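# Swing a loose desktop 3-D printer's door fully open

## Task

A 3-D printer sits unfastened on a desk. Swing its door open to its full extent, keeping every one of the printer's feet resting on the desk at the end. Afterwards release it and bring the robot away from it. The robot must not topple or finish leaning over, or the task counts as failed.

## Robot and tools

Robot: a Rainbow Robotics RB-Y1. It has a wheeled base with two drive wheels and two rear casters, two arms with parallel grippers, a head with a camera, and a folding torso. The base is 0.66 m long and 0.58 m wide, and its front edge sits 0.10 m ahead of the drive-wheel axle. The base cannot move sideways. A bent leg can reach past that front edge.

Frames: the base frame has its origin on the floor midway between the drive wheels, with x forward, y left and z up. The chest, left_hand and right_hand are reported in this frame. A hand point lies between its finger pads; the fingers point along that hand's -z axis and close along its x axis. Reported hand positions can be off, more so when the arm is stretched out. The odometry frame is where the base frame was when the scene began. base_odometry only counts wheel rotation, so slip shows up as travel. Heading is positive to the left, from -3.142 to 3.142.

execute_actions: argument "actions" is a list holding one action or nothing; an empty list just reports state and images. Optional "cameras" picks images from head_camera, left_wrist_camera, right_wrist_camera or "all" (omitted or null means all, [] means none); the "pictures" line gives the image order. An action may contain:
- "base": exactly one of {"translate_m": d}, a relative straight drive in metres from where the base last reported itself, forward positive, -3 to 3; or {"rotate_rad": d}, a relative turn in place in radians, left/counter-clockwise positive, -3.2 to 3.2. A base move needing over 8.667 s is refused.
- "joints": a single dictionary, keyed by joint name, of absolute targets in radians (grippers in metres). Each arm has its own named keys; there is no per-arm list. Ranges: torso_squat_rad 0 to 1.2 (bigger lowers the chest); torso_shift_rad -0.3 to 0.6 (positive pushes hips forward); torso_pitch_rad -0.2 to 1.4 (positive leans forward); torso_yaw_rad -1.5 to 1.5 (positive turns left). Shoulder pitch -2.356 to 2.356 (0 hangs; negative raises forward). left_shoulder_roll_rad 0 to 3.141 and right_shoulder_roll_rad -3.141 to 0 (away from the body lifts out). Shoulder yaw -2.094 to 2.094, elbow -2.617 to 0.01 (negative bends), forearm roll -3.141 to 3.141, wrist pitch -1.57 to 1.919 (negative tips hand forward), hand roll -2.705 to 2.705; yaw and roll signs are the same on both arms (positive left / counter-clockwise from above). Gripper 0 to 0.1 m of opening. head_pan_rad -0.523 to 0.523, head_tilt_rad -0.35 to 1.57 (positive looks down). Tolerance for done is ±0.02, grippers ±0.004. The torso also obeys: squat + shift <= 1.52; squat - shift + pitch <= 1.57; shift + 0.5 pitch - 0.4 squat <= 0.7; shift + 0.3 pitch - 0.5 squat <= 0.39; breaking one leaves joints off_target.
- "speeds": lowers top speed for this action: translate_m 0.05 to 0.4 m/s, rotate_rad 0.1 to 1.509 rad/s.
- "min_time_s": 0.1 to 8, a floor on each arm/head motion's duration.
All parts of an action start together. Joints or base left out may still be chasing old targets. Unknown keys or out-of-range values refuse the whole call with no motion. An action lasts 15 s at most.

wait: {"seconds": 0 to 10}; commands nothing and returns state and images.
zoom_image: {"camera", "region": [x0, y0, x1, y1]} in pixels of that camera's latest image, at most 504 by 504; head_camera is 896x504, wrist cameras 644x364.
finished_scene: {"scene": n}; ends the scene for good and reports success. Only call it once the door is fully open, the printer is settled flat, and the robot has let go and backed off.

Result lines: joint_positions, chest and hand poses, base_odometry, motor temperatures per arm (same joint order as joint_positions), base_status and joint_status. Status words: "done"; "off_target" (resting short, maybe still pushing); "contact_stop" (torso or arm hit something firm; its whole group halts and forgets targets: torso joints together, each arm's seven joints together); "time_out"; "stopped_with_arm"; "limit_stop_at_<name>"; "limit_stop_at_own_body" (a guard halted motion before hitting the robot itself; move the arm or torso apart). "joint command not followed" with a "cause:" line means an arm's targets were withheld by the self/arm collision check; grippers still act, and withheld targets may be retried later. on_its_own covers uncommanded parts; "held at" is a target, not a position. After a stop, first back off the arms in a separate action, then the torso. A gripper holding something normally shows off_target; command 0.005 m less than the object's width.

Hazards: the base keeps driving into furniture and may push it. A leg against furniture can shove the robot backward unseen by odometry. Never let the arms clash or squeeze each other, grippers included. Heavy loads far in front can tip the robot. Reaching a joint's torque limit (shoulders 65.1, elbow 33.4, wrist joints 23.2 N m) freezes everything for 10 s. Motors warn at 65 °C and brake at 80 °C. The robot keeps holding its last command while you think. Pull the door gently so the loose printer does not slide, tip or lift a foot off the desk, and avoid slamming it.

Each tool is called after "Emit:" by a JSON object that holds its "api" and its "payload", one argument or row to a line.

## Session

I'll start by looking at the current state and the camera images.

Emit:
{"api": "execute_actions", "payload": {
  "actions": []
}}

Scene clock: 0.00 s.
Motor temperatures (°C, as the motors report them): left_arm=[32 25 29 30 37 43 39] | right_arm=[27 31 29 30 31 31 30]
base_odometry: x=+0.000 y=+0.000 heading=+0.000 (m, m, rad; odometry frame)
base_status: not commanded
joint_positions: torso_squat_rad=+0.350 torso_shift_rad=+0.001 torso_pitch_rad=+0.001 torso_yaw_rad=+0.000 left_shoulder_pitch_rad=+0.044 left_shoulder_roll_rad=+0.003 left_shoulder_yaw_rad=+0.057 left_elbow_rad=-0.255 left_forearm_roll_rad=+0.021 left_wrist_pitch_rad=+0.035 left_hand_roll_rad=-0.060 left_gripper_m=+0.100 right_shoulder_pitch_rad=-0.030 right_shoulder_roll_rad=-0.012 right_shoulder_yaw_rad=+0.040 right_elbow_rad=-0.287 right_forearm_roll_rad=-0.030 right_wrist_pitch_rad=+0.003 right_hand_roll_rad=+0.035 right_gripper_m=+0.099 head_pan_rad=+0.000 head_tilt_rad=+0.400
joint_status: not commanded
chest: x=-0.2272 y=-0.0007 z=+1.2475 quat_wxyz=(+1.000, +0.000, +0.000, +0.000) (m; base frame)
left_hand: x=-0.1434 y=+0.2299 z=+0.5669 quat_wxyz=(+0.996, +0.008, -0.089, +0.016) (m; base frame)
right_hand: x=-0.0684 y=-0.2225 z=+0.5799 quat_wxyz=(+0.988, -0.003, -0.155, +0.029) (m; base frame)
pictures: head_camera, left_wrist_camera, right_wrist_camera
Images, in order (width x height): head_camera 896x504, left_wrist_camera 644x364, right_wrist_camera 644x364.

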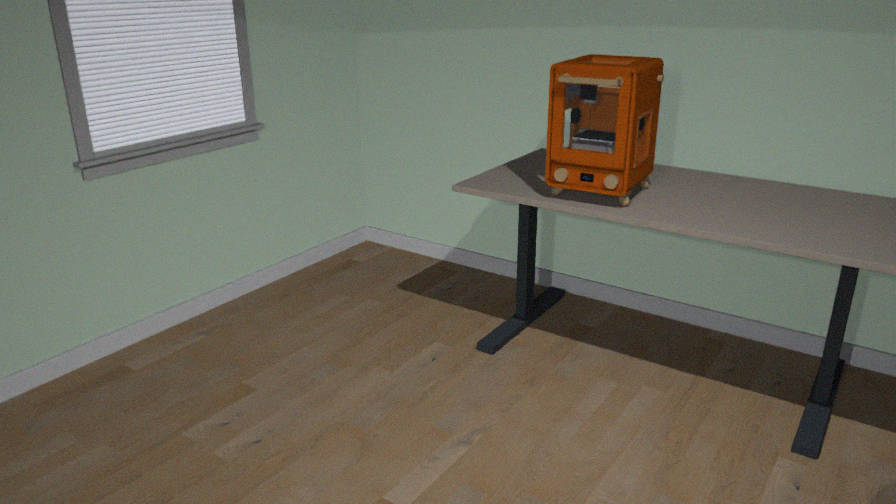

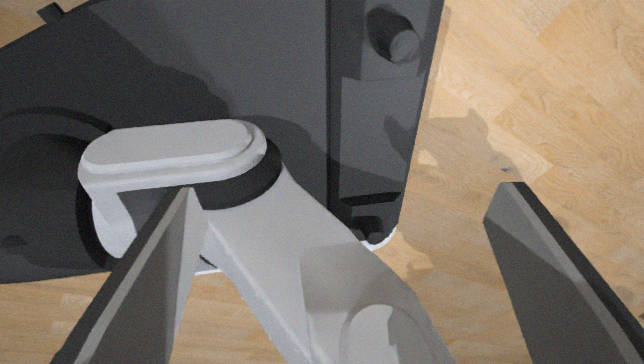

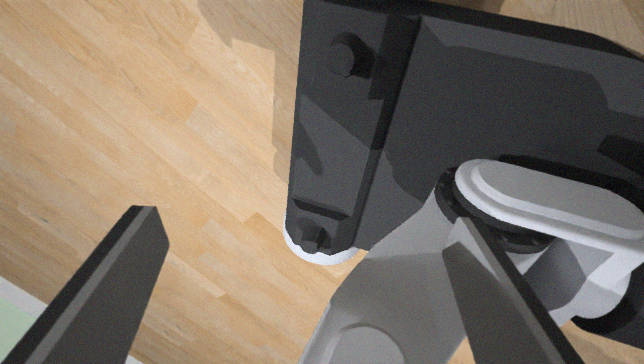

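Emit:
{"api": "zoom_image", "payload": {
  "camera": "head_camera",
  "region": [500, 30, 720, 230]
}}

Region (500, 30, 720, 230) of head_camera's 896x504 image, scaled by 2.291, with more detail than that image has; it fills the top 458 rows of this view, and the rest is white.

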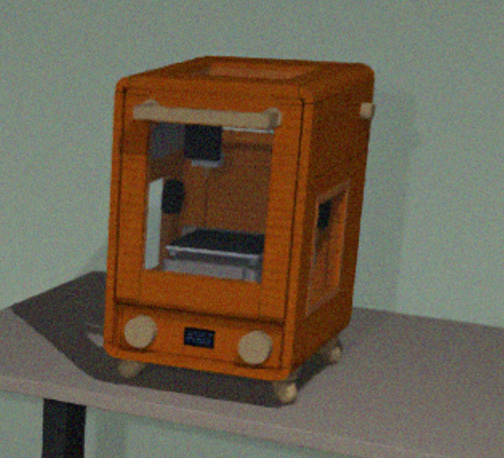

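Emit:
{"api": "execute_actions", "payload": {
  "actions": [
    {"base": {"translate_m": 1.45}, "joints": {"head_tilt_rad": 0.35, "head_pan_rad": -0.5}}
  ],
  "cameras": ["head_camera"]
}}

Scene clock: 125.17 s.
Motor temperatures (°C, as the motors report them): left_arm=[32 25 29 30 37 43 39] | right_arm=[27 31 29 30 31 31 30]
base_odometry: x=+1.450 y=-0.001 heading=-0.001 (m, m, rad; odometry frame)
base_status: done
joint_positions: torso_squat_rad=+0.350 torso_shift_rad=+0.001 torso_pitch_rad=+0.001 torso_yaw_rad=+0.000 left_shoulder_pitch_rad=+0.044 left_shoulder_roll_rad=+0.003 left_shoulder_yaw_rad=+0.057 left_elbow_rad=-0.255 left_forearm_roll_rad=+0.021 left_wrist_pitch_rad=+0.035 left_hand_roll_rad=-0.060 left_gripper_m=+0.100 right_shoulder_pitch_rad=-0.030 right_shoulder_roll_rad=-0.012 right_shoulder_yaw_rad=+0.040 right_elbow_rad=-0.287 right_forearm_roll_rad=-0.030 right_wrist_pitch_rad=+0.003 right_hand_roll_rad=+0.035 right_gripper_m=+0.099 head_pan_rad=-0.500 head_tilt_rad=+0.350
joint_status: all done
chest: x=-0.2272 y=-0.0007 z=+1.2475 quat_wxyz=(+1.000, +0.000, +0.000, +0.000) (m; base frame)
left_hand: x=-0.1433 y=+0.2299 z=+0.5669 quat_wxyz=(+0.996, +0.008, -0.089, +0.016) (m; base frame)
right_hand: x=-0.0683 y=-0.2225 z=+0.5799 quat_wxyz=(+0.988, -0.003, -0.155, +0.029) (m; base frame)
pictures: head_camera
camera_calibration (this result's frames):
head_camera: T_world_to_cam=[[-0.478176, -0.878257, -0.00346839, -0.097416], [-0.290371, 0.16182, -0.943133, 1.36632], [0.828874, -0.449976, -0.332398, 0.592452], [0, 0, 0, 1]] pos_world=[-0.140912, -0.0400641, 1.48521]
Images, in order (width x height): head_camera 896x504.

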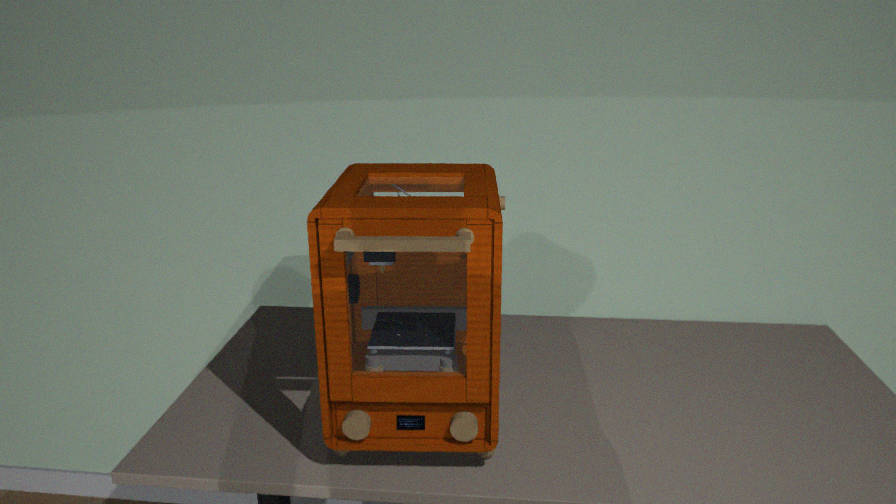

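Emit:
{"api": "zoom_image", "payload": {
  "camera": "head_camera",
  "region": [290, 150, 530, 330]
}}

Emit:
{"api": "zoom_image", "payload": {
  "camera": "head_camera",
  "region": [290, 320, 530, 500]
}}

Region (290, 150, 530, 330) of head_camera's 896x504 image, scaled by 2.100, with more detail than that image has; it fills the top 378 rows of this view, and the rest is white.

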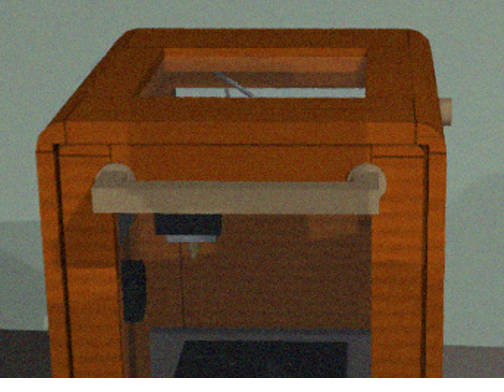

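Region (290, 320, 530, 500) of head_camera's 896x504 image, scaled by 2.100, with more detail than that image has; it fills the top 378 rows of this view, and the rest is white.

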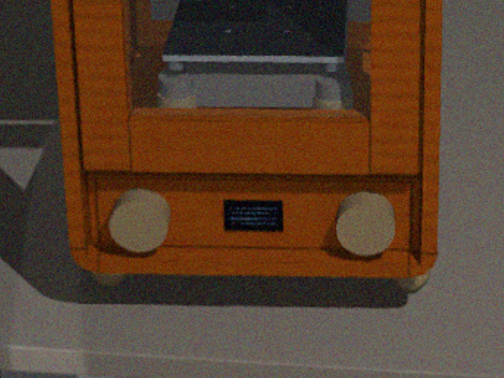

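Emit:
{"api": "execute_actions", "payload": {
  "actions": [
    {"base": {"translate_m": 0.32}, "joints": {"head_tilt_rad": 0.42, "right_shoulder_pitch_rad": -1.057, "right_shoulder_roll_rad": -0.172, "right_shoulder_yaw_rad": -0.302, "right_elbow_rad": -1.36, "right_forearm_roll_rad": 0, "right_wrist_pitch_rad": 1.8, "right_hand_roll_rad": 0, "right_gripper_m": 0.04, "left_shoulder_pitch_rad": -1.057, "left_shoulder_roll_rad": 0.172, "left_shoulder_yaw_rad": 0.302, "left_elbow_rad": -1.36, "left_forearm_roll_rad": 0, "left_wrist_pitch_rad": 1.7, "left_hand_roll_rad": 0}, "min_time_s": 1.8}
  ],
  "cameras": ["head_camera"]
}}

Emit:
{"api": "execute_actions", "payload": {
  "actions": [
    {"base": {"rotate_rad": -0.523}, "joints": {"head_pan_rad": -0.15, "head_tilt_rad": 0.45}}
  ]
}}

Scene clock: 247.30 s.
Motor temperatures (°C, as the motors report them): left_arm=[32 25 29 30 37 43 39] | right_arm=[27 31 29 30 31 31 30]
base_odometry: x=+1.770 y=-0.001 heading=-0.001 (m, m, rad; odometry frame)
base_status: done
joint_positions: torso_squat_rad=+0.350 torso_shift_rad=+0.001 torso_pitch_rad=+0.001 torso_yaw_rad=+0.000 left_shoulder_pitch_rad=-1.057 left_shoulder_roll_rad=+0.172 left_shoulder_yaw_rad=+0.302 left_elbow_rad=-1.360 left_forearm_roll_rad=+0.000 left_wrist_pitch_rad=+1.700 left_hand_roll_rad=+0.000 left_gripper_m=+0.100 right_shoulder_pitch_rad=-1.057 right_shoulder_roll_rad=-0.172 right_shoulder_yaw_rad=-0.302 right_elbow_rad=-1.360 right_forearm_roll_rad=+0.000 right_wrist_pitch_rad=+1.800 right_hand_roll_rad=+0.000 right_gripper_m=+0.040 head_pan_rad=-0.500 head_tilt_rad=+0.420
joint_status: all done
chest: x=-0.2272 y=-0.0007 z=+1.2475 quat_wxyz=(+1.000, +0.000, +0.000, +0.000) (m; base frame)
left_hand: x=+0.3696 y=+0.2190 z=+1.1998 quat_wxyz=(+0.941, +0.000, -0.338, +0.000) (m; base frame)
right_hand: x=+0.3511 y=-0.2203 z=+1.1858 quat_wxyz=(+0.957, +0.000, -0.290, +0.000) (m; base frame)
pictures: head_camera
camera_calibration (this result's frames):
head_camera: T_world_to_cam=[[-0.478402, -0.878134, -0.00357749, -0.0973113], [-0.347481, 0.193044, -0.9176, 1.31767], [0.806466, -0.437739, -0.397488, 0.682093], [0, 0, 0, 1]] pos_world=[-0.138771, -0.0412433, 1.47987]
Images, in order (width x height): head_camera 896x504.

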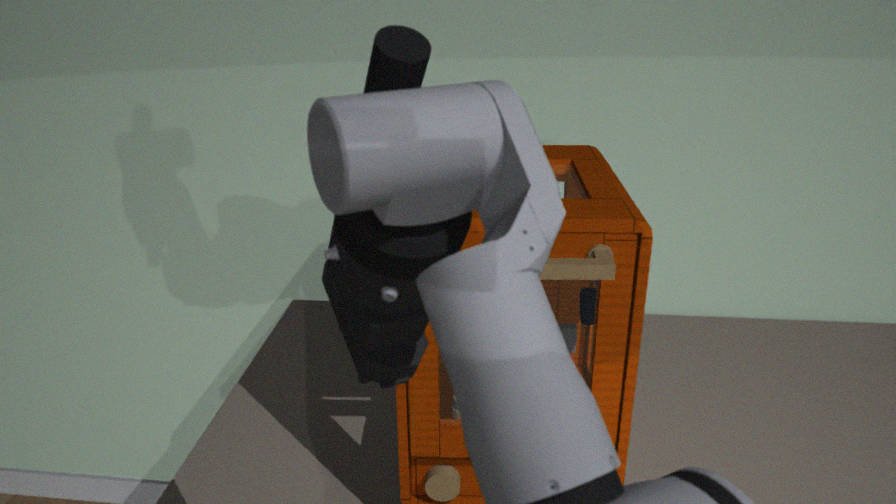

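Scene clock: 249.67 s.
Motor temperatures (°C, as the motors report them): left_arm=[32 25 29 30 37 43 39] | right_arm=[27 31 29 30 31 31 30]
base_odometry: x=+1.770 y=-0.001 heading=-0.524 (m, m, rad; odometry frame)
base_status: done
joint_positions: torso_squat_rad=+0.350 torso_shift_rad=+0.001 torso_pitch_rad=+0.001 torso_yaw_rad=+0.000 left_shoulder_pitch_rad=-1.057 left_shoulder_roll_rad=+0.172 left_shoulder_yaw_rad=+0.302 left_elbow_rad=-1.360 left_forearm_roll_rad=+0.000 left_wrist_pitch_rad=+1.700 left_hand_roll_rad=+0.000 left_gripper_m=+0.100 right_shoulder_pitch_rad=-1.057 right_shoulder_roll_rad=-0.172 right_shoulder_yaw_rad=-0.302 right_elbow_rad=-1.360 right_forearm_roll_rad=+0.000 right_wrist_pitch_rad=+1.800 right_hand_roll_rad=+0.000 right_gripper_m=+0.040 head_pan_rad=-0.150 head_tilt_rad=+0.450
joint_status: all done
chest: x=-0.2272 y=-0.0007 z=+1.2475 quat_wxyz=(+1.000, +0.000, +0.000, +0.000) (m; base frame)
left_hand: x=+0.3696 y=+0.2190 z=+1.1998 quat_wxyz=(+0.941, +0.000, -0.338, +0.000) (m; base frame)
right_hand: x=+0.3511 y=-0.2204 z=+1.1858 quat_wxyz=(+0.957, +0.000, -0.290, +0.000) (m; base frame)
pictures: head_camera, left_wrist_camera, right_wrist_camera
camera_calibration (this result's frames):
head_camera: T_world_to_cam=[[-0.148445, -0.988913, -0.00395069, -0.0292049], [-0.419574, 0.0665982, -0.905275, 1.28494], [0.895501, -0.132726, -0.424808, 0.740153], [0, 0, 0, 1]] pos_world=[-0.128015, -0.0162188, 1.47754]
left_wrist_camera: T_world_to_cam=[[0.787644, -0.0353069, 0.615118, -1.01587], [-0.443491, -0.72553, 0.526235, -0.283019], [0.427707, -0.687285, -0.587117, 0.785879], [0, 0, 0, 1]] pos_world=[0.338505, 0.298917, 1.23522]
right_wrist_camera: T_world_to_cam=[[-0.83134, -0.0599152, -0.552525, 0.932533], [-0.393497, 0.765525, 0.50905, -0.266856], [0.392472, 0.640611, -0.659988, 0.87504], [0, 0, 0, 1]] pos_world=[0.326816, -0.300403, 1.22861]
Images, in order (width x height): head_camera 896x504, left_wrist_camera 644x364, right_wrist_camera 644x364.

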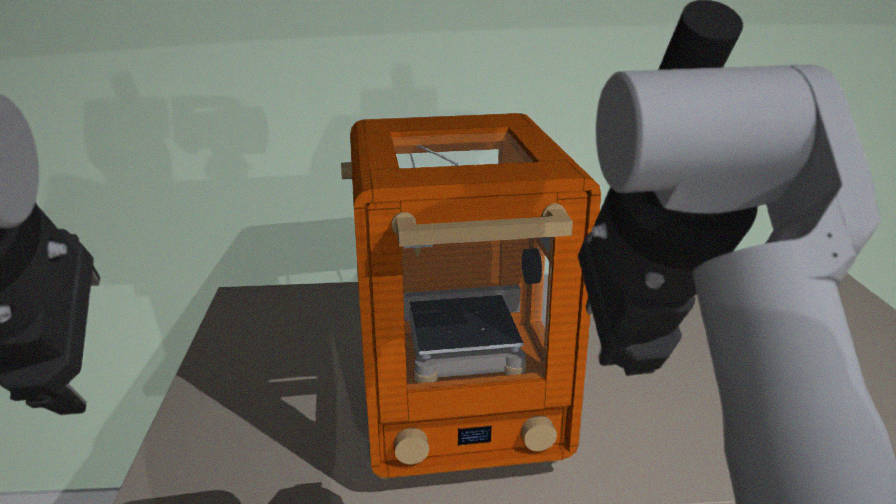

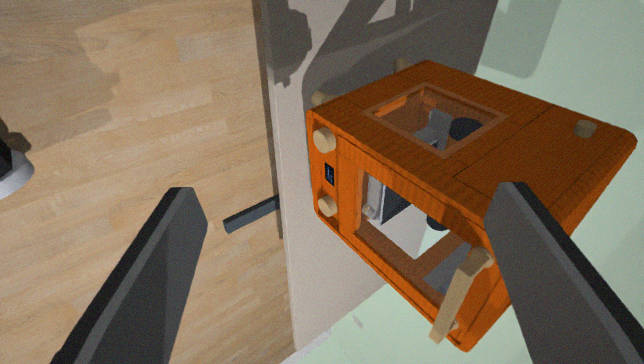

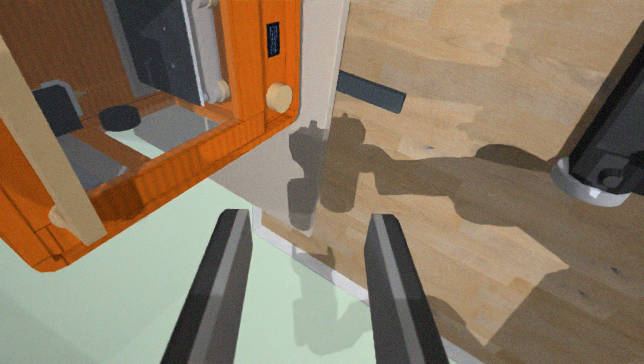

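Emit:
{"api": "zoom_image", "payload": {
  "camera": "head_camera",
  "region": [330, 100, 610, 280]
}}

Emit:
{"api": "zoom_image", "payload": {
  "camera": "head_camera",
  "region": [340, 340, 620, 504]
}}

Emit:
{"api": "zoom_image", "payload": {
  "camera": "left_wrist_camera",
  "region": [290, 40, 644, 364]
}}

Region (330, 100, 610, 280) of head_camera's 896x504 image, scaled by 1.800, with more detail than that image has; it fills the top 324 rows of this view, and the rest is white.

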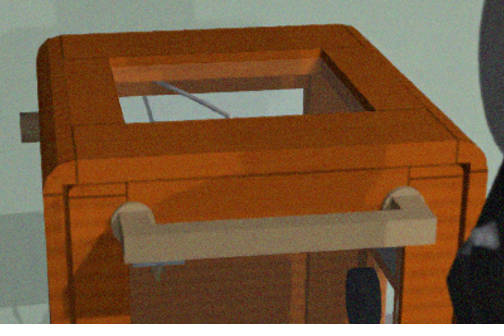

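Region (340, 340, 620, 504) of head_camera's 896x504 image, scaled by 1.800, with more detail than that image has; it fills the top 295 rows of this view, and the rest is white.

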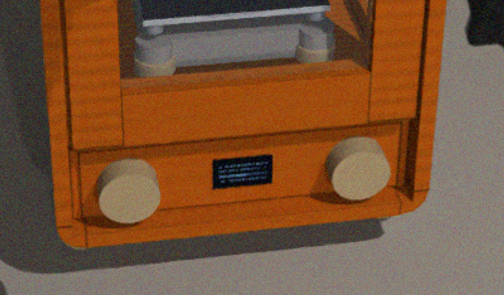

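Region (290, 40, 644, 364) of left_wrist_camera's 644x364 image, scaled by 1.424, with more detail than that image has; it fills the top 461 rows of this view, and the rest is white.

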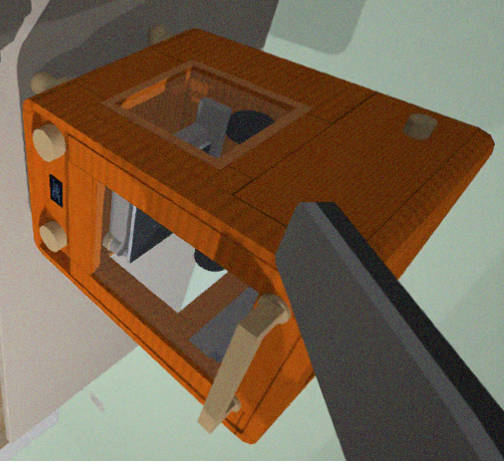

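Emit:
{"api": "zoom_image", "payload": {
  "camera": "right_wrist_camera",
  "region": [0, 30, 320, 290]
}}

Region (0, 30, 320, 290) of right_wrist_camera's 644x364 image, scaled by 1.575, with more detail than that image has; it fills the top 410 rows of this view, and the rest is white.

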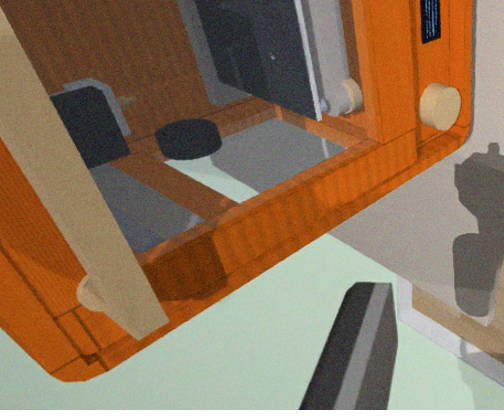

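Emit:
{"api": "zoom_image", "payload": {
  "camera": "left_wrist_camera",
  "region": [400, 220, 540, 364]
}}

Emit:
{"api": "zoom_image", "payload": {
  "camera": "head_camera",
  "region": [560, 200, 780, 400]
}}

Region (400, 220, 540, 364) of left_wrist_camera's 644x364 image, scaled by 3.500, with more detail than that image has; it fills the left 490 columns of this view, and the rest is white.

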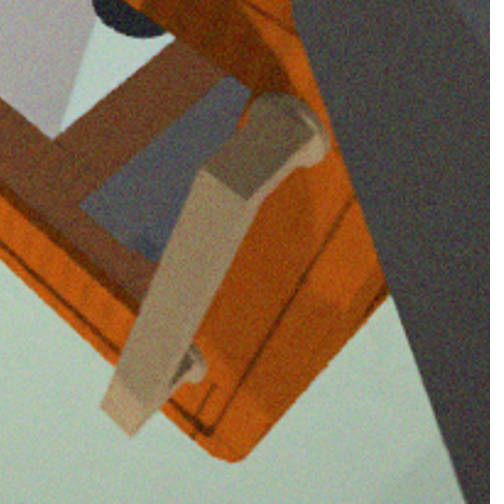

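Region (560, 200, 780, 400) of head_camera's 896x504 image, scaled by 2.291, with more detail than that image has; it fills the top 458 rows of this view, and the rest is white.

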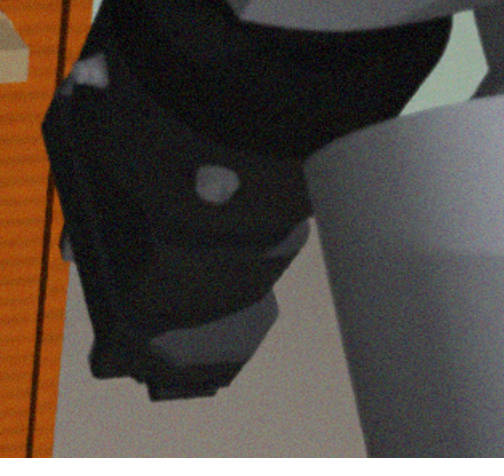

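Emit:
{"api": "zoom_image", "payload": {
  "camera": "right_wrist_camera",
  "region": [0, 150, 140, 280]
}}

Region (0, 150, 140, 280) of right_wrist_camera's 644x364 image, scaled by 3.600, with more detail than that image has; it fills the top 468 rows of this view, and the rest is white.

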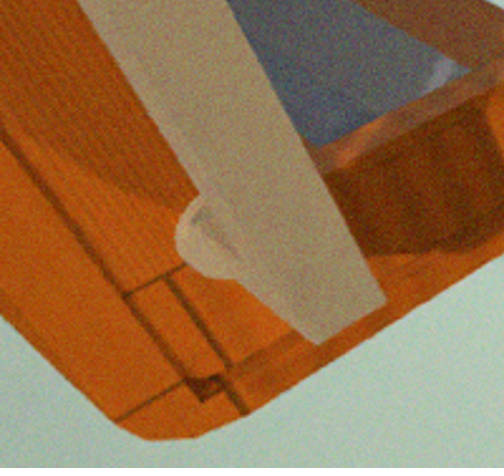

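Emit:
{"api": "execute_actions", "payload": {
  "actions": [
    {"base": {"translate_m": 0.24}, "joints": {"torso_squat_rad": 0.05, "head_tilt_rad": 0.62, "head_pan_rad": -0.28, "right_gripper_m": 0.055, "left_shoulder_pitch_rad": -1.322, "left_shoulder_roll_rad": 0.10, "left_shoulder_yaw_rad": -0.133, "left_elbow_rad": -1.211, "left_forearm_roll_rad": 0.37, "left_wrist_pitch_rad": 1.51, "left_hand_roll_rad": 0.47, "left_gripper_m": 0.02}, "speeds": {"translate_m": 0.2}, "min_time_s": 1.0}
  ]
}}

Scene clock: 371.83 s.
Motor temperatures (°C, as the motors report them): left_arm=[34 25 29 31 37 43 39] | right_arm=[28 31 29 31 31 31 30]
base_odometry: x=+1.977 y=-0.121 heading=-0.524 (m, m, rad; odometry frame)
base_status: done
joint_positions: torso_squat_rad=+0.050 torso_shift_rad=+0.001 torso_pitch_rad=+0.001 torso_yaw_rad=+0.000 left_shoulder_pitch_rad=-1.322 left_shoulder_roll_rad=+0.100 left_shoulder_yaw_rad=-0.133 left_elbow_rad=-1.211 left_forearm_roll_rad=+0.370 left_wrist_pitch_rad=+1.510 left_hand_roll_rad=+0.470 left_gripper_m=+0.020 right_shoulder_pitch_rad=-1.057 right_shoulder_roll_rad=-0.172 right_shoulder_yaw_rad=-0.302 right_elbow_rad=-1.360 right_forearm_roll_rad=+0.000 right_wrist_pitch_rad=+1.800 right_hand_roll_rad=+0.000 right_gripper_m=+0.055 head_pan_rad=-0.280 head_tilt_rad=+0.620
joint_status: all done
chest: x=-0.2272 y=-0.0008 z=+1.2891 quat_wxyz=(+1.000, +0.000, +0.000, +0.000) (m; base frame)
left_hand: x=+0.3568 y=-0.0332 z=+1.3216 quat_wxyz=(+0.905, -0.146, -0.390, -0.081) (m; base frame)
right_hand: x=+0.3511 y=-0.2205 z=+1.2273 quat_wxyz=(+0.957, +0.000, -0.290, +0.000) (m; base frame)
pictures: head_camera, left_wrist_camera, right_wrist_camera
camera_calibration (this result's frames):
head_camera: T_world_to_cam=[[-0.275969, -0.961159, -0.00393521, -0.0552318], [-0.548776, 0.160924, -0.820334, 1.16965], [0.789105, -0.224227, -0.571871, 0.954883], [0, 0, 0, 1]] pos_world=[-0.12687, -0.0272, 1.50536]
left_wrist_camera: T_world_to_cam=[[0.690264, -0.0740115, 0.719762, -1.19443], [-0.664577, -0.45823, 0.590222, -0.532555], [0.286134, -0.885747, -0.365487, 0.440517], [0, 0, 0, 1]] pos_world=[0.344504, 0.0577512, 1.33504]
right_wrist_camera: T_world_to_cam=[[-0.831409, -0.0597871, -0.552436, 0.955378], [-0.393327, 0.76558, 0.509098, -0.287978], [0.392497, 0.640556, -0.660026, 0.902527], [0, 0, 0, 1]] pos_world=[0.326801, -0.300529, 1.27009]
Images, in order (width x height): head_camera 896x504, left_wrist_camera 644x364, right_wrist_camera 644x364.

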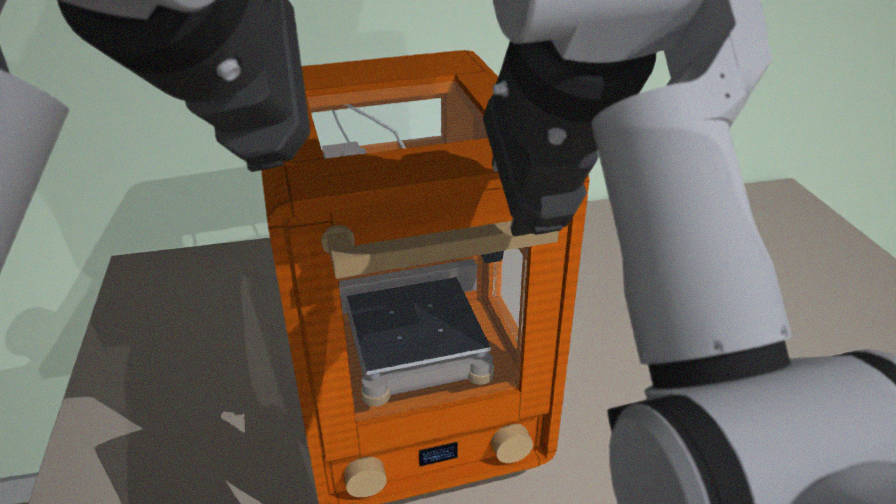

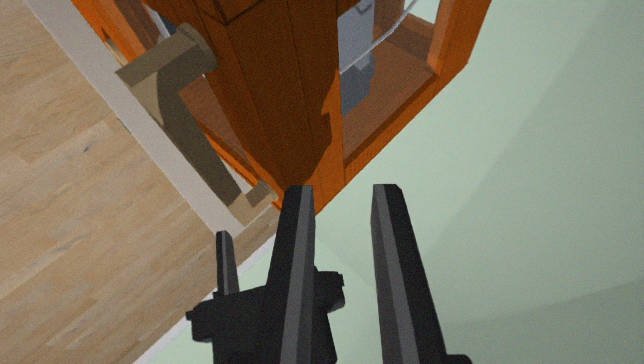

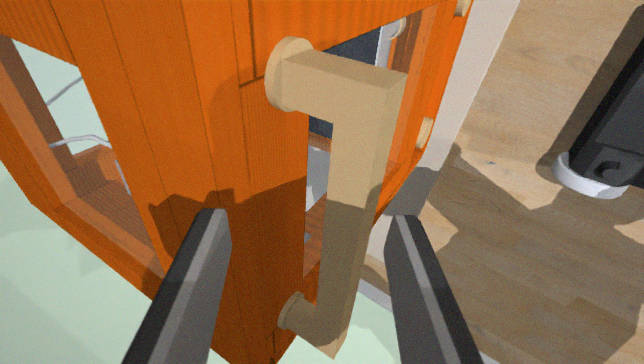

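Emit:
{"api": "zoom_image", "payload": {
  "camera": "right_wrist_camera",
  "region": [240, 20, 440, 200]
}}

Emit:
{"api": "zoom_image", "payload": {
  "camera": "right_wrist_camera",
  "region": [180, 190, 440, 364]
}}

Region (240, 20, 440, 200) of right_wrist_camera's 644x364 image, scaled by 2.520, with more detail than that image has; it fills the top 454 rows of this view, and the rest is white.

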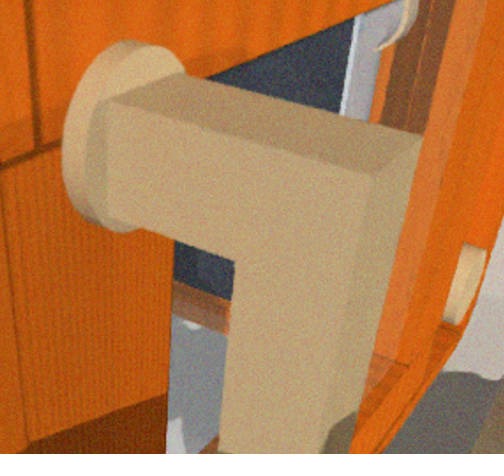

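Region (180, 190, 440, 364) of right_wrist_camera's 644x364 image, scaled by 1.938, with more detail than that image has; it fills the top 337 rows of this view, and the rest is white.

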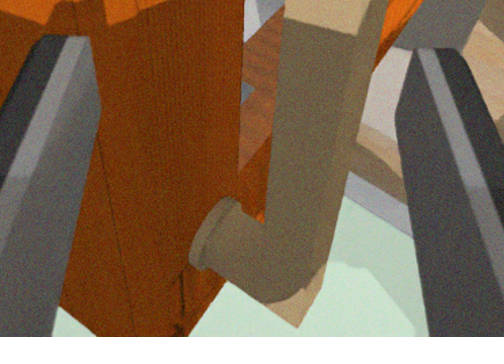

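Emit:
{"api": "execute_actions", "payload": {
  "actions": [
    {"joints": {"torso_squat_rad": 0.35, "right_shoulder_pitch_rad": -1.032, "right_shoulder_roll_rad": -0.126, "right_shoulder_yaw_rad": -0.274, "right_elbow_rad": -1.319, "right_forearm_roll_rad": 0, "right_wrist_pitch_rad": 1.724, "right_hand_roll_rad": -0.036}, "min_time_s": 0.6}
  ]
}}

Scene clock: 469.07 s.
Motor temperatures (°C, as the motors report them): left_arm=[34 25 29 31 37 43 39] | right_arm=[28 31 29 31 31 31 30]
base_odometry: x=+1.977 y=-0.121 heading=-0.524 (m, m, rad; odometry frame)
base_status: not commanded
joint_positions: torso_squat_rad=+0.350 torso_shift_rad=+0.001 torso_pitch_rad=+0.001 torso_yaw_rad=+0.000 left_shoulder_pitch_rad=-1.322 left_shoulder_roll_rad=+0.100 left_shoulder_yaw_rad=-0.133 left_elbow_rad=-1.211 left_forearm_roll_rad=+0.370 left_wrist_pitch_rad=+1.510 left_hand_roll_rad=+0.470 left_gripper_m=+0.020 right_shoulder_pitch_rad=-1.032 right_shoulder_roll_rad=-0.126 right_shoulder_yaw_rad=-0.274 right_elbow_rad=-1.319 right_forearm_roll_rad=+0.000 right_wrist_pitch_rad=+1.724 right_hand_roll_rad=-0.036 right_gripper_m=+0.055 head_pan_rad=-0.280 head_tilt_rad=+0.620
joint_status: all done
chest: x=-0.2273 y=-0.0007 z=+1.2475 quat_wxyz=(+1.000, +0.000, +0.000, +0.000) (m; base frame)
left_hand: x=+0.3567 y=-0.0331 z=+1.2801 quat_wxyz=(+0.905, -0.146, -0.391, -0.081) (m; base frame)
right_hand: x=+0.3580 y=-0.1952 z=+1.1608 quat_wxyz=(+0.957, +0.012, -0.290, +0.004) (m; base frame)
pictures: head_camera, left_wrist_camera, right_wrist_camera
camera_calibration (this result's frames):
head_camera: T_world_to_cam=[[-0.275969, -0.961158, -0.00399268, -0.0553205], [-0.548611, 0.160926, -0.820444, 1.13565], [0.789219, -0.224226, -0.571713, 0.931052], [0, 0, 0, 1]] pos_world=[-0.12704, -0.0271611, 1.46381]
left_wrist_camera: T_world_to_cam=[[0.690115, -0.0740113, 0.719906, -1.16464], [-0.6647, -0.45823, 0.590084, -0.507945], [0.286209, -0.885747, -0.365427, 0.425339], [0, 0, 0, 1]] pos_world=[0.34437, 0.0577901, 1.29359]
right_wrist_camera: T_world_to_cam=[[-0.831504, -0.0594904, -0.552325, 0.925887], [-0.402457, 0.749853, 0.525118, -0.289224], [0.382923, 0.658925, -0.647448, 0.832152], [0, 0, 0, 1]] pos_world=[0.334828, -0.276369, 1.20204]
Images, in order (width x height): head_camera 896x504, left_wrist_camera 644x364, right_wrist_camera 644x364.

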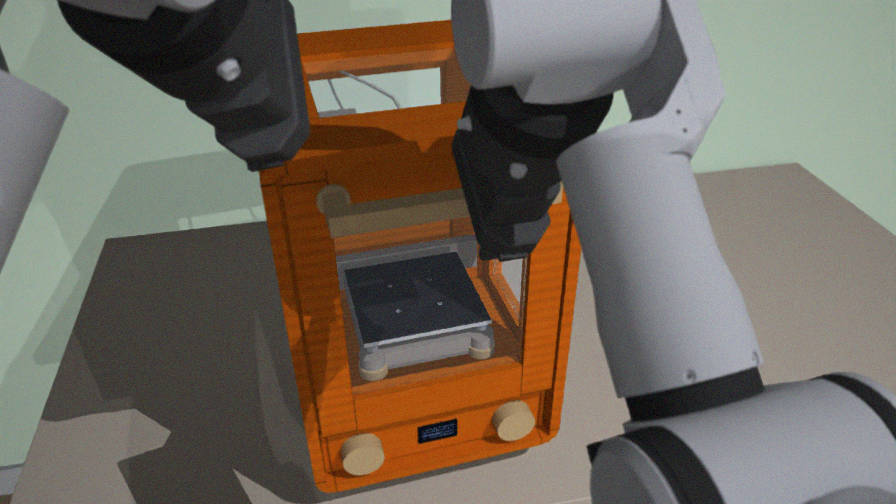

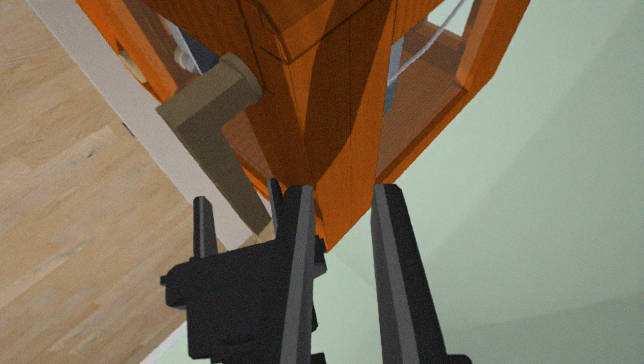

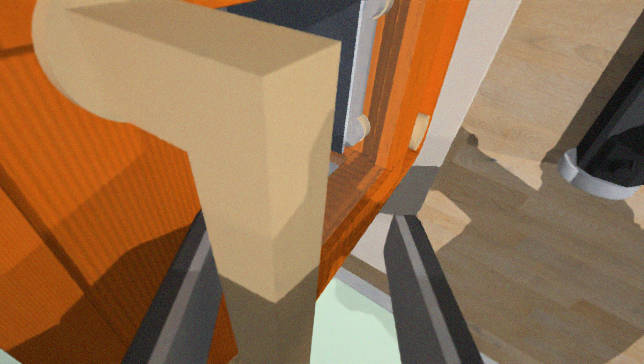

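Emit:
{"api": "zoom_image", "payload": {
  "camera": "left_wrist_camera",
  "region": [140, 0, 420, 250]
}}

Emit:
{"api": "zoom_image", "payload": {
  "camera": "head_camera",
  "region": [220, 90, 480, 270]
}}

Region (140, 0, 420, 250) of left_wrist_camera's 644x364 image, scaled by 1.800, with more detail than that image has; it fills the top 450 rows of this view, and the rest is white.

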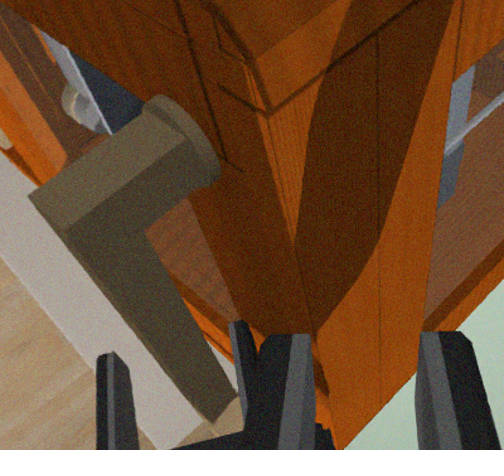

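Region (220, 90, 480, 270) of head_camera's 896x504 image, scaled by 1.938, with more detail than that image has; it fills the top 349 rows of this view, and the rest is white.

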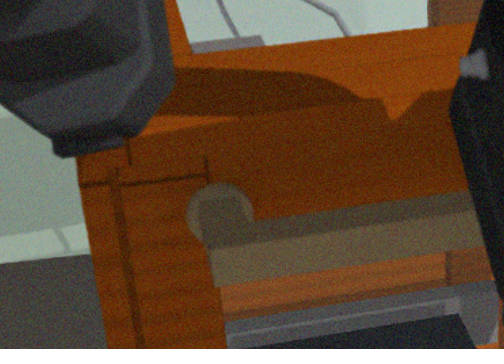

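Emit:
{"api": "execute_actions", "payload": {
  "actions": [
    {"joints": {"left_shoulder_pitch_rad": -1.398, "left_shoulder_roll_rad": 0.10, "left_shoulder_yaw_rad": -0.280, "left_elbow_rad": -0.834, "left_forearm_roll_rad": 0.434, "left_wrist_pitch_rad": 1.222, "left_hand_roll_rad": 0.523, "left_gripper_m": 0.0}, "min_time_s": 1.2}
  ]
}}

Scene clock: 590.60 s.
Motor temperatures (°C, as the motors report them): left_arm=[34 25 29 31 37 43 39] | right_arm=[28 31 29 31 31 31 30]
base_odometry: x=+1.977 y=-0.121 heading=-0.524 (m, m, rad; odometry frame)
base_status: not commanded
joint_positions: torso_squat_rad=+0.350 torso_shift_rad=+0.000 torso_pitch_rad=+0.000 torso_yaw_rad=+0.000 left_shoulder_pitch_rad=-1.398 left_shoulder_roll_rad=+0.103 left_shoulder_yaw_rad=-0.254 left_elbow_rad=-0.869 left_forearm_roll_rad=+0.422 left_wrist_pitch_rad=+1.260 left_hand_roll_rad=+0.513 left_gripper_m=+0.000 right_shoulder_pitch_rad=-1.033 right_shoulder_roll_rad=-0.126 right_shoulder_yaw_rad=-0.274 right_elbow_rad=-1.319 right_forearm_roll_rad=+0.000 right_wrist_pitch_rad=+1.724 right_hand_roll_rad=-0.036 right_gripper_m=+0.055 head_pan_rad=-0.280 head_tilt_rad=+0.620
joint_status: left_shoulder_yaw_rad contact_stop_at_left_elbow_rad (moved -0.122 of -0.147); left_elbow_rad contact_stop (moved +0.342 of +0.377); left_wrist_pitch_rad contact_stop_at_left_elbow_rad (moved -0.250 of -0.288); the others done
on_its_own: left_shoulder_yaw_rad is held at -0.255, not at your -0.280, since a contact_stop; left_elbow_rad is held at -0.867, not at your -0.834, since a contact_stop; left_wrist_pitch_rad is held at +1.260, not at your +1.222, since a contact_stop
chest: x=-0.2278 y=-0.0006 z=+1.2475 quat_wxyz=(+1.000, +0.000, +0.000, +0.000) (m; base frame)
left_hand: x=+0.3952 y=-0.0407 z=+1.2296 quat_wxyz=(+0.914, -0.130, -0.380, -0.056) (m; base frame)
right_hand: x=+0.3577 y=-0.1948 z=+1.1617 quat_wxyz=(+0.957, +0.012, -0.290, +0.004) (m; base frame)
pictures: head_camera, left_wrist_camera, right_wrist_camera
camera_calibration (this result's frames):
head_camera: T_world_to_cam=[[-0.275865, -0.961188, -0.00406554, -0.0552343], [-0.547877, 0.160716, -0.820976, 1.13616], [0.789765, -0.224251, -0.570949, 0.930638], [0, 0, 0, 1]] pos_world=[-0.127748, -0.0269921, 1.46388]
left_wrist_camera: T_world_to_cam=[[0.714796, -0.0443726, 0.697924, -1.13692], [-0.619754, -0.502549, 0.602785, -0.491208], [0.323994, -0.863409, -0.38672, 0.401317], [0, 0, 0, 1]] pos_world=[0.378214, 0.0491965, 1.24477]
right_wrist_camera: T_world_to_cam=[[-0.830419, -0.0598786, -0.553912, 0.92757], [-0.403736, 0.749791, 0.524223, -0.288554], [0.383929, 0.65896, -0.646816, 0.831536], [0, 0, 0, 1]] pos_world=[0.334521, -0.276052, 1.20291]
Images, in order (width x height): head_camera 896x504, left_wrist_camera 644x364, right_wrist_camera 644x364.

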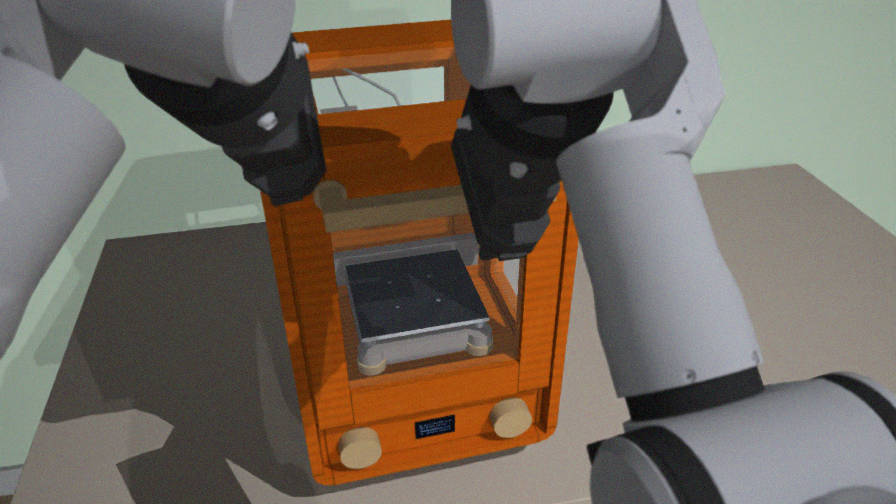

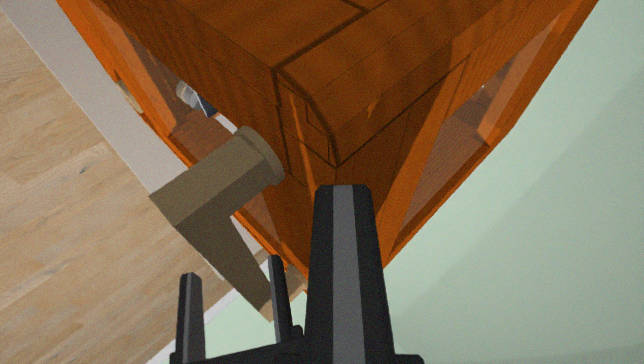

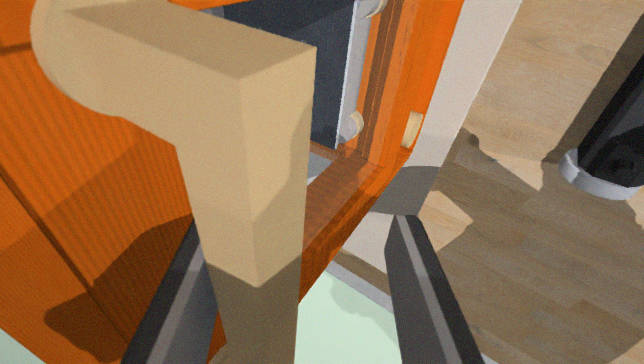

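Emit:
{"api": "zoom_image", "payload": {
  "camera": "left_wrist_camera",
  "region": [220, 40, 480, 280]
}}

Emit:
{"api": "zoom_image", "payload": {
  "camera": "head_camera",
  "region": [240, 90, 500, 270]
}}

Emit:
{"api": "zoom_image", "payload": {
  "camera": "head_camera",
  "region": [280, 340, 600, 504]
}}

Region (220, 40, 480, 280) of left_wrist_camera's 644x364 image, scaled by 1.938, with more detail than that image has; it fills the top 465 rows of this view, and the rest is white.

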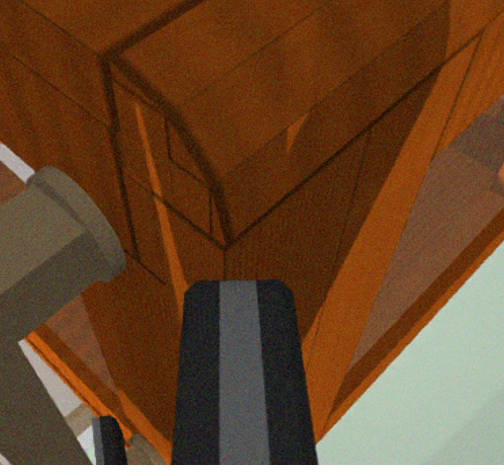

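Region (240, 90, 500, 270) of head_camera's 896x504 image, scaled by 1.938, with more detail than that image has; it fills the top 349 rows of this view, and the rest is white.

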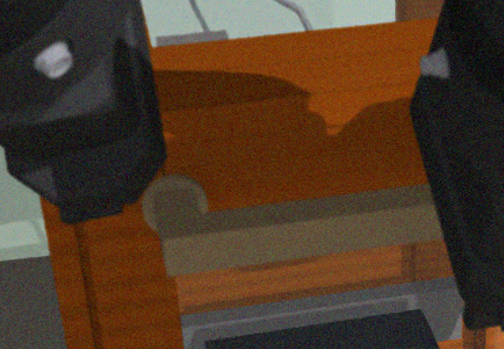

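Region (280, 340, 600, 504) of head_camera's 896x504 image, scaled by 1.575, with more detail than that image has; it fills the top 258 rows of this view, and the rest is white.

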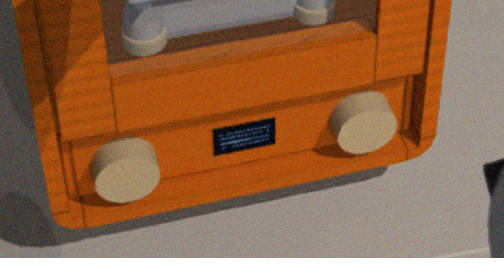

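Emit:
{"api": "execute_actions", "payload": {
  "actions": [
    {"joints": {"right_shoulder_pitch_rad": -0.873, "right_shoulder_roll_rad": -0.086, "right_shoulder_yaw_rad": -0.236, "right_elbow_rad": -1.613, "right_forearm_roll_rad": 0, "right_wrist_pitch_rad": 1.859, "right_hand_roll_rad": -0.036}, "min_time_s": 1.5}
  ]
}}

Scene clock: 640.87 s.
Motor temperatures (°C, as the motors report them): left_arm=[33 25 29 30 37 43 39] | right_arm=[28 31 29 31 31 31 30]
base_odometry: x=+1.977 y=-0.121 heading=-0.524 (m, m, rad; odometry frame)
base_status: not commanded
joint_positions: torso_squat_rad=+0.350 torso_shift_rad=+0.000 torso_pitch_rad=+0.000 torso_yaw_rad=+0.000 left_shoulder_pitch_rad=-1.397 left_shoulder_roll_rad=+0.103 left_shoulder_yaw_rad=-0.254 left_elbow_rad=-0.869 left_forearm_roll_rad=+0.422 left_wrist_pitch_rad=+1.260 left_hand_roll_rad=+0.513 left_gripper_m=+0.000 right_shoulder_pitch_rad=-0.873 right_shoulder_roll_rad=-0.086 right_shoulder_yaw_rad=-0.236 right_elbow_rad=-1.613 right_forearm_roll_rad=+0.000 right_wrist_pitch_rad=+1.859 right_hand_roll_rad=-0.036 right_gripper_m=+0.055 head_pan_rad=-0.280 head_tilt_rad=+0.620
joint_status: all done
on_its_own: left_shoulder_yaw_rad is held at -0.255, not at your -0.280, since a contact_stop; left_elbow_rad is held at -0.867, not at your -0.834, since a contact_stop; left_wrist_pitch_rad is held at +1.260, not at your +1.222, since a contact_stop
chest: x=-0.2278 y=-0.0006 z=+1.2475 quat_wxyz=(+1.000, +0.000, +0.000, +0.000) (m; base frame)
left_hand: x=+0.3952 y=-0.0407 z=+1.2294 quat_wxyz=(+0.914, -0.130, -0.380, -0.056) (m; base frame)
right_hand: x=+0.3126 y=-0.1973 z=+1.1502 quat_wxyz=(+0.957, +0.011, -0.290, +0.003) (m; base frame)
pictures: head_camera, left_wrist_camera, right_wrist_camera
camera_calibration (this result's frames):
head_camera: T_world_to_cam=[[-0.275913, -0.961174, -0.00406901, -0.0552457], [-0.547904, 0.160756, -0.82095, 1.13613], [0.78973, -0.224281, -0.570985, 0.930663], [0, 0, 0, 1]] pos_world=[-0.127727, -0.0270093, 1.46387]
left_wrist_camera: T_world_to_cam=[[0.715043, -0.0443844, 0.69767, -1.13658], [-0.619504, -0.502656, 0.602953, -0.491382], [0.323926, -0.863347, -0.386917, 0.401534], [0, 0, 0, 1]] pos_world=[0.378223, 0.0492206, 1.2446]
right_wrist_camera: T_world_to_cam=[[-0.83134, -0.0591678, -0.552606, 0.882488], [-0.402239, 0.750189, 0.524805, -0.299944], [0.383507, 0.65857, -0.647462, 0.843815], [0, 0, 0, 1]] pos_world=[0.289389, -0.278482, 1.19142]
Images, in order (width x height): head_camera 896x504, left_wrist_camera 644x364, right_wrist_camera 644x364.

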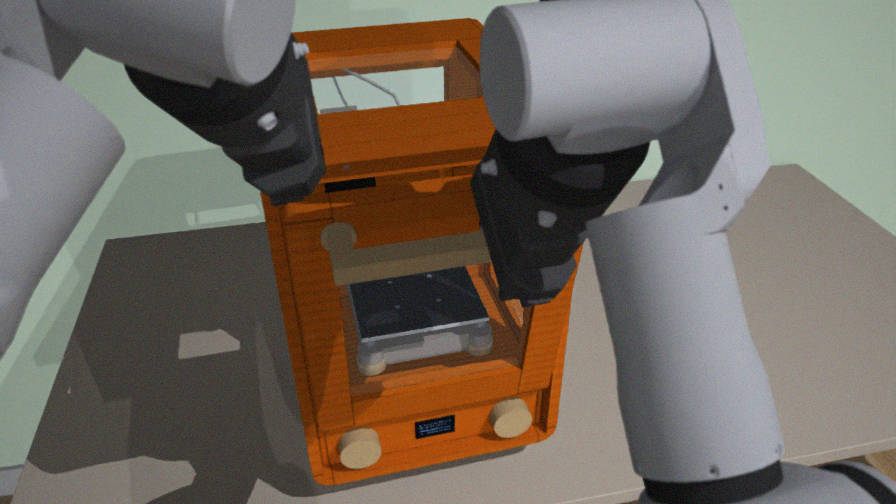

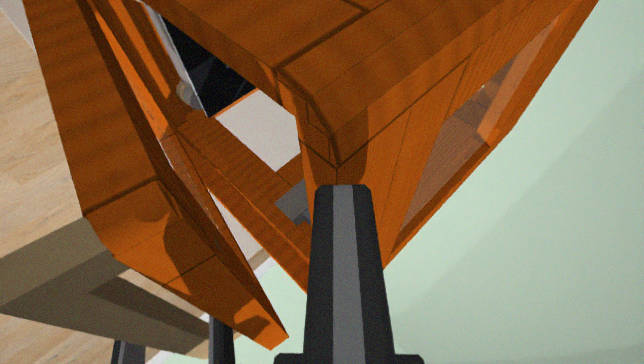

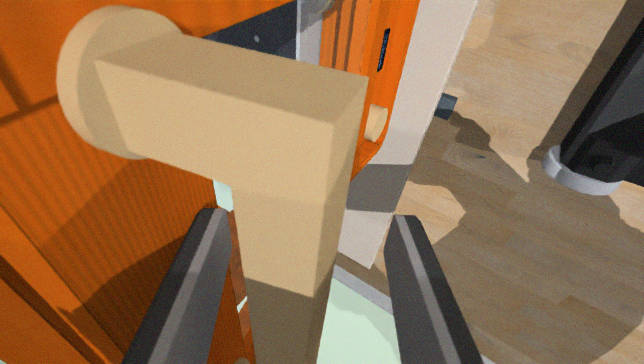

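Emit:
{"api": "zoom_image", "payload": {
  "camera": "right_wrist_camera",
  "region": [40, 0, 440, 364]
}}

Region (40, 0, 440, 364) of right_wrist_camera's 644x364 image, scaled by 1.260, with more detail than that image has; it fills the top 459 rows of this view, and the rest is white.

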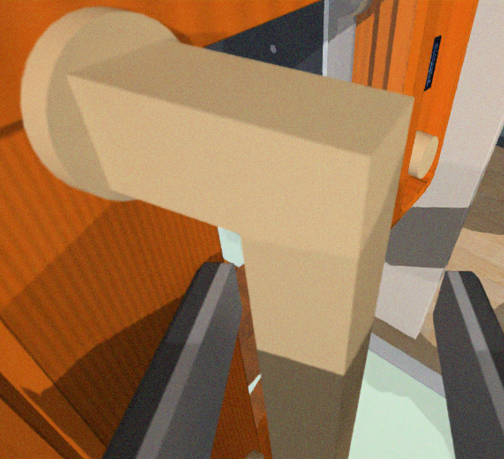

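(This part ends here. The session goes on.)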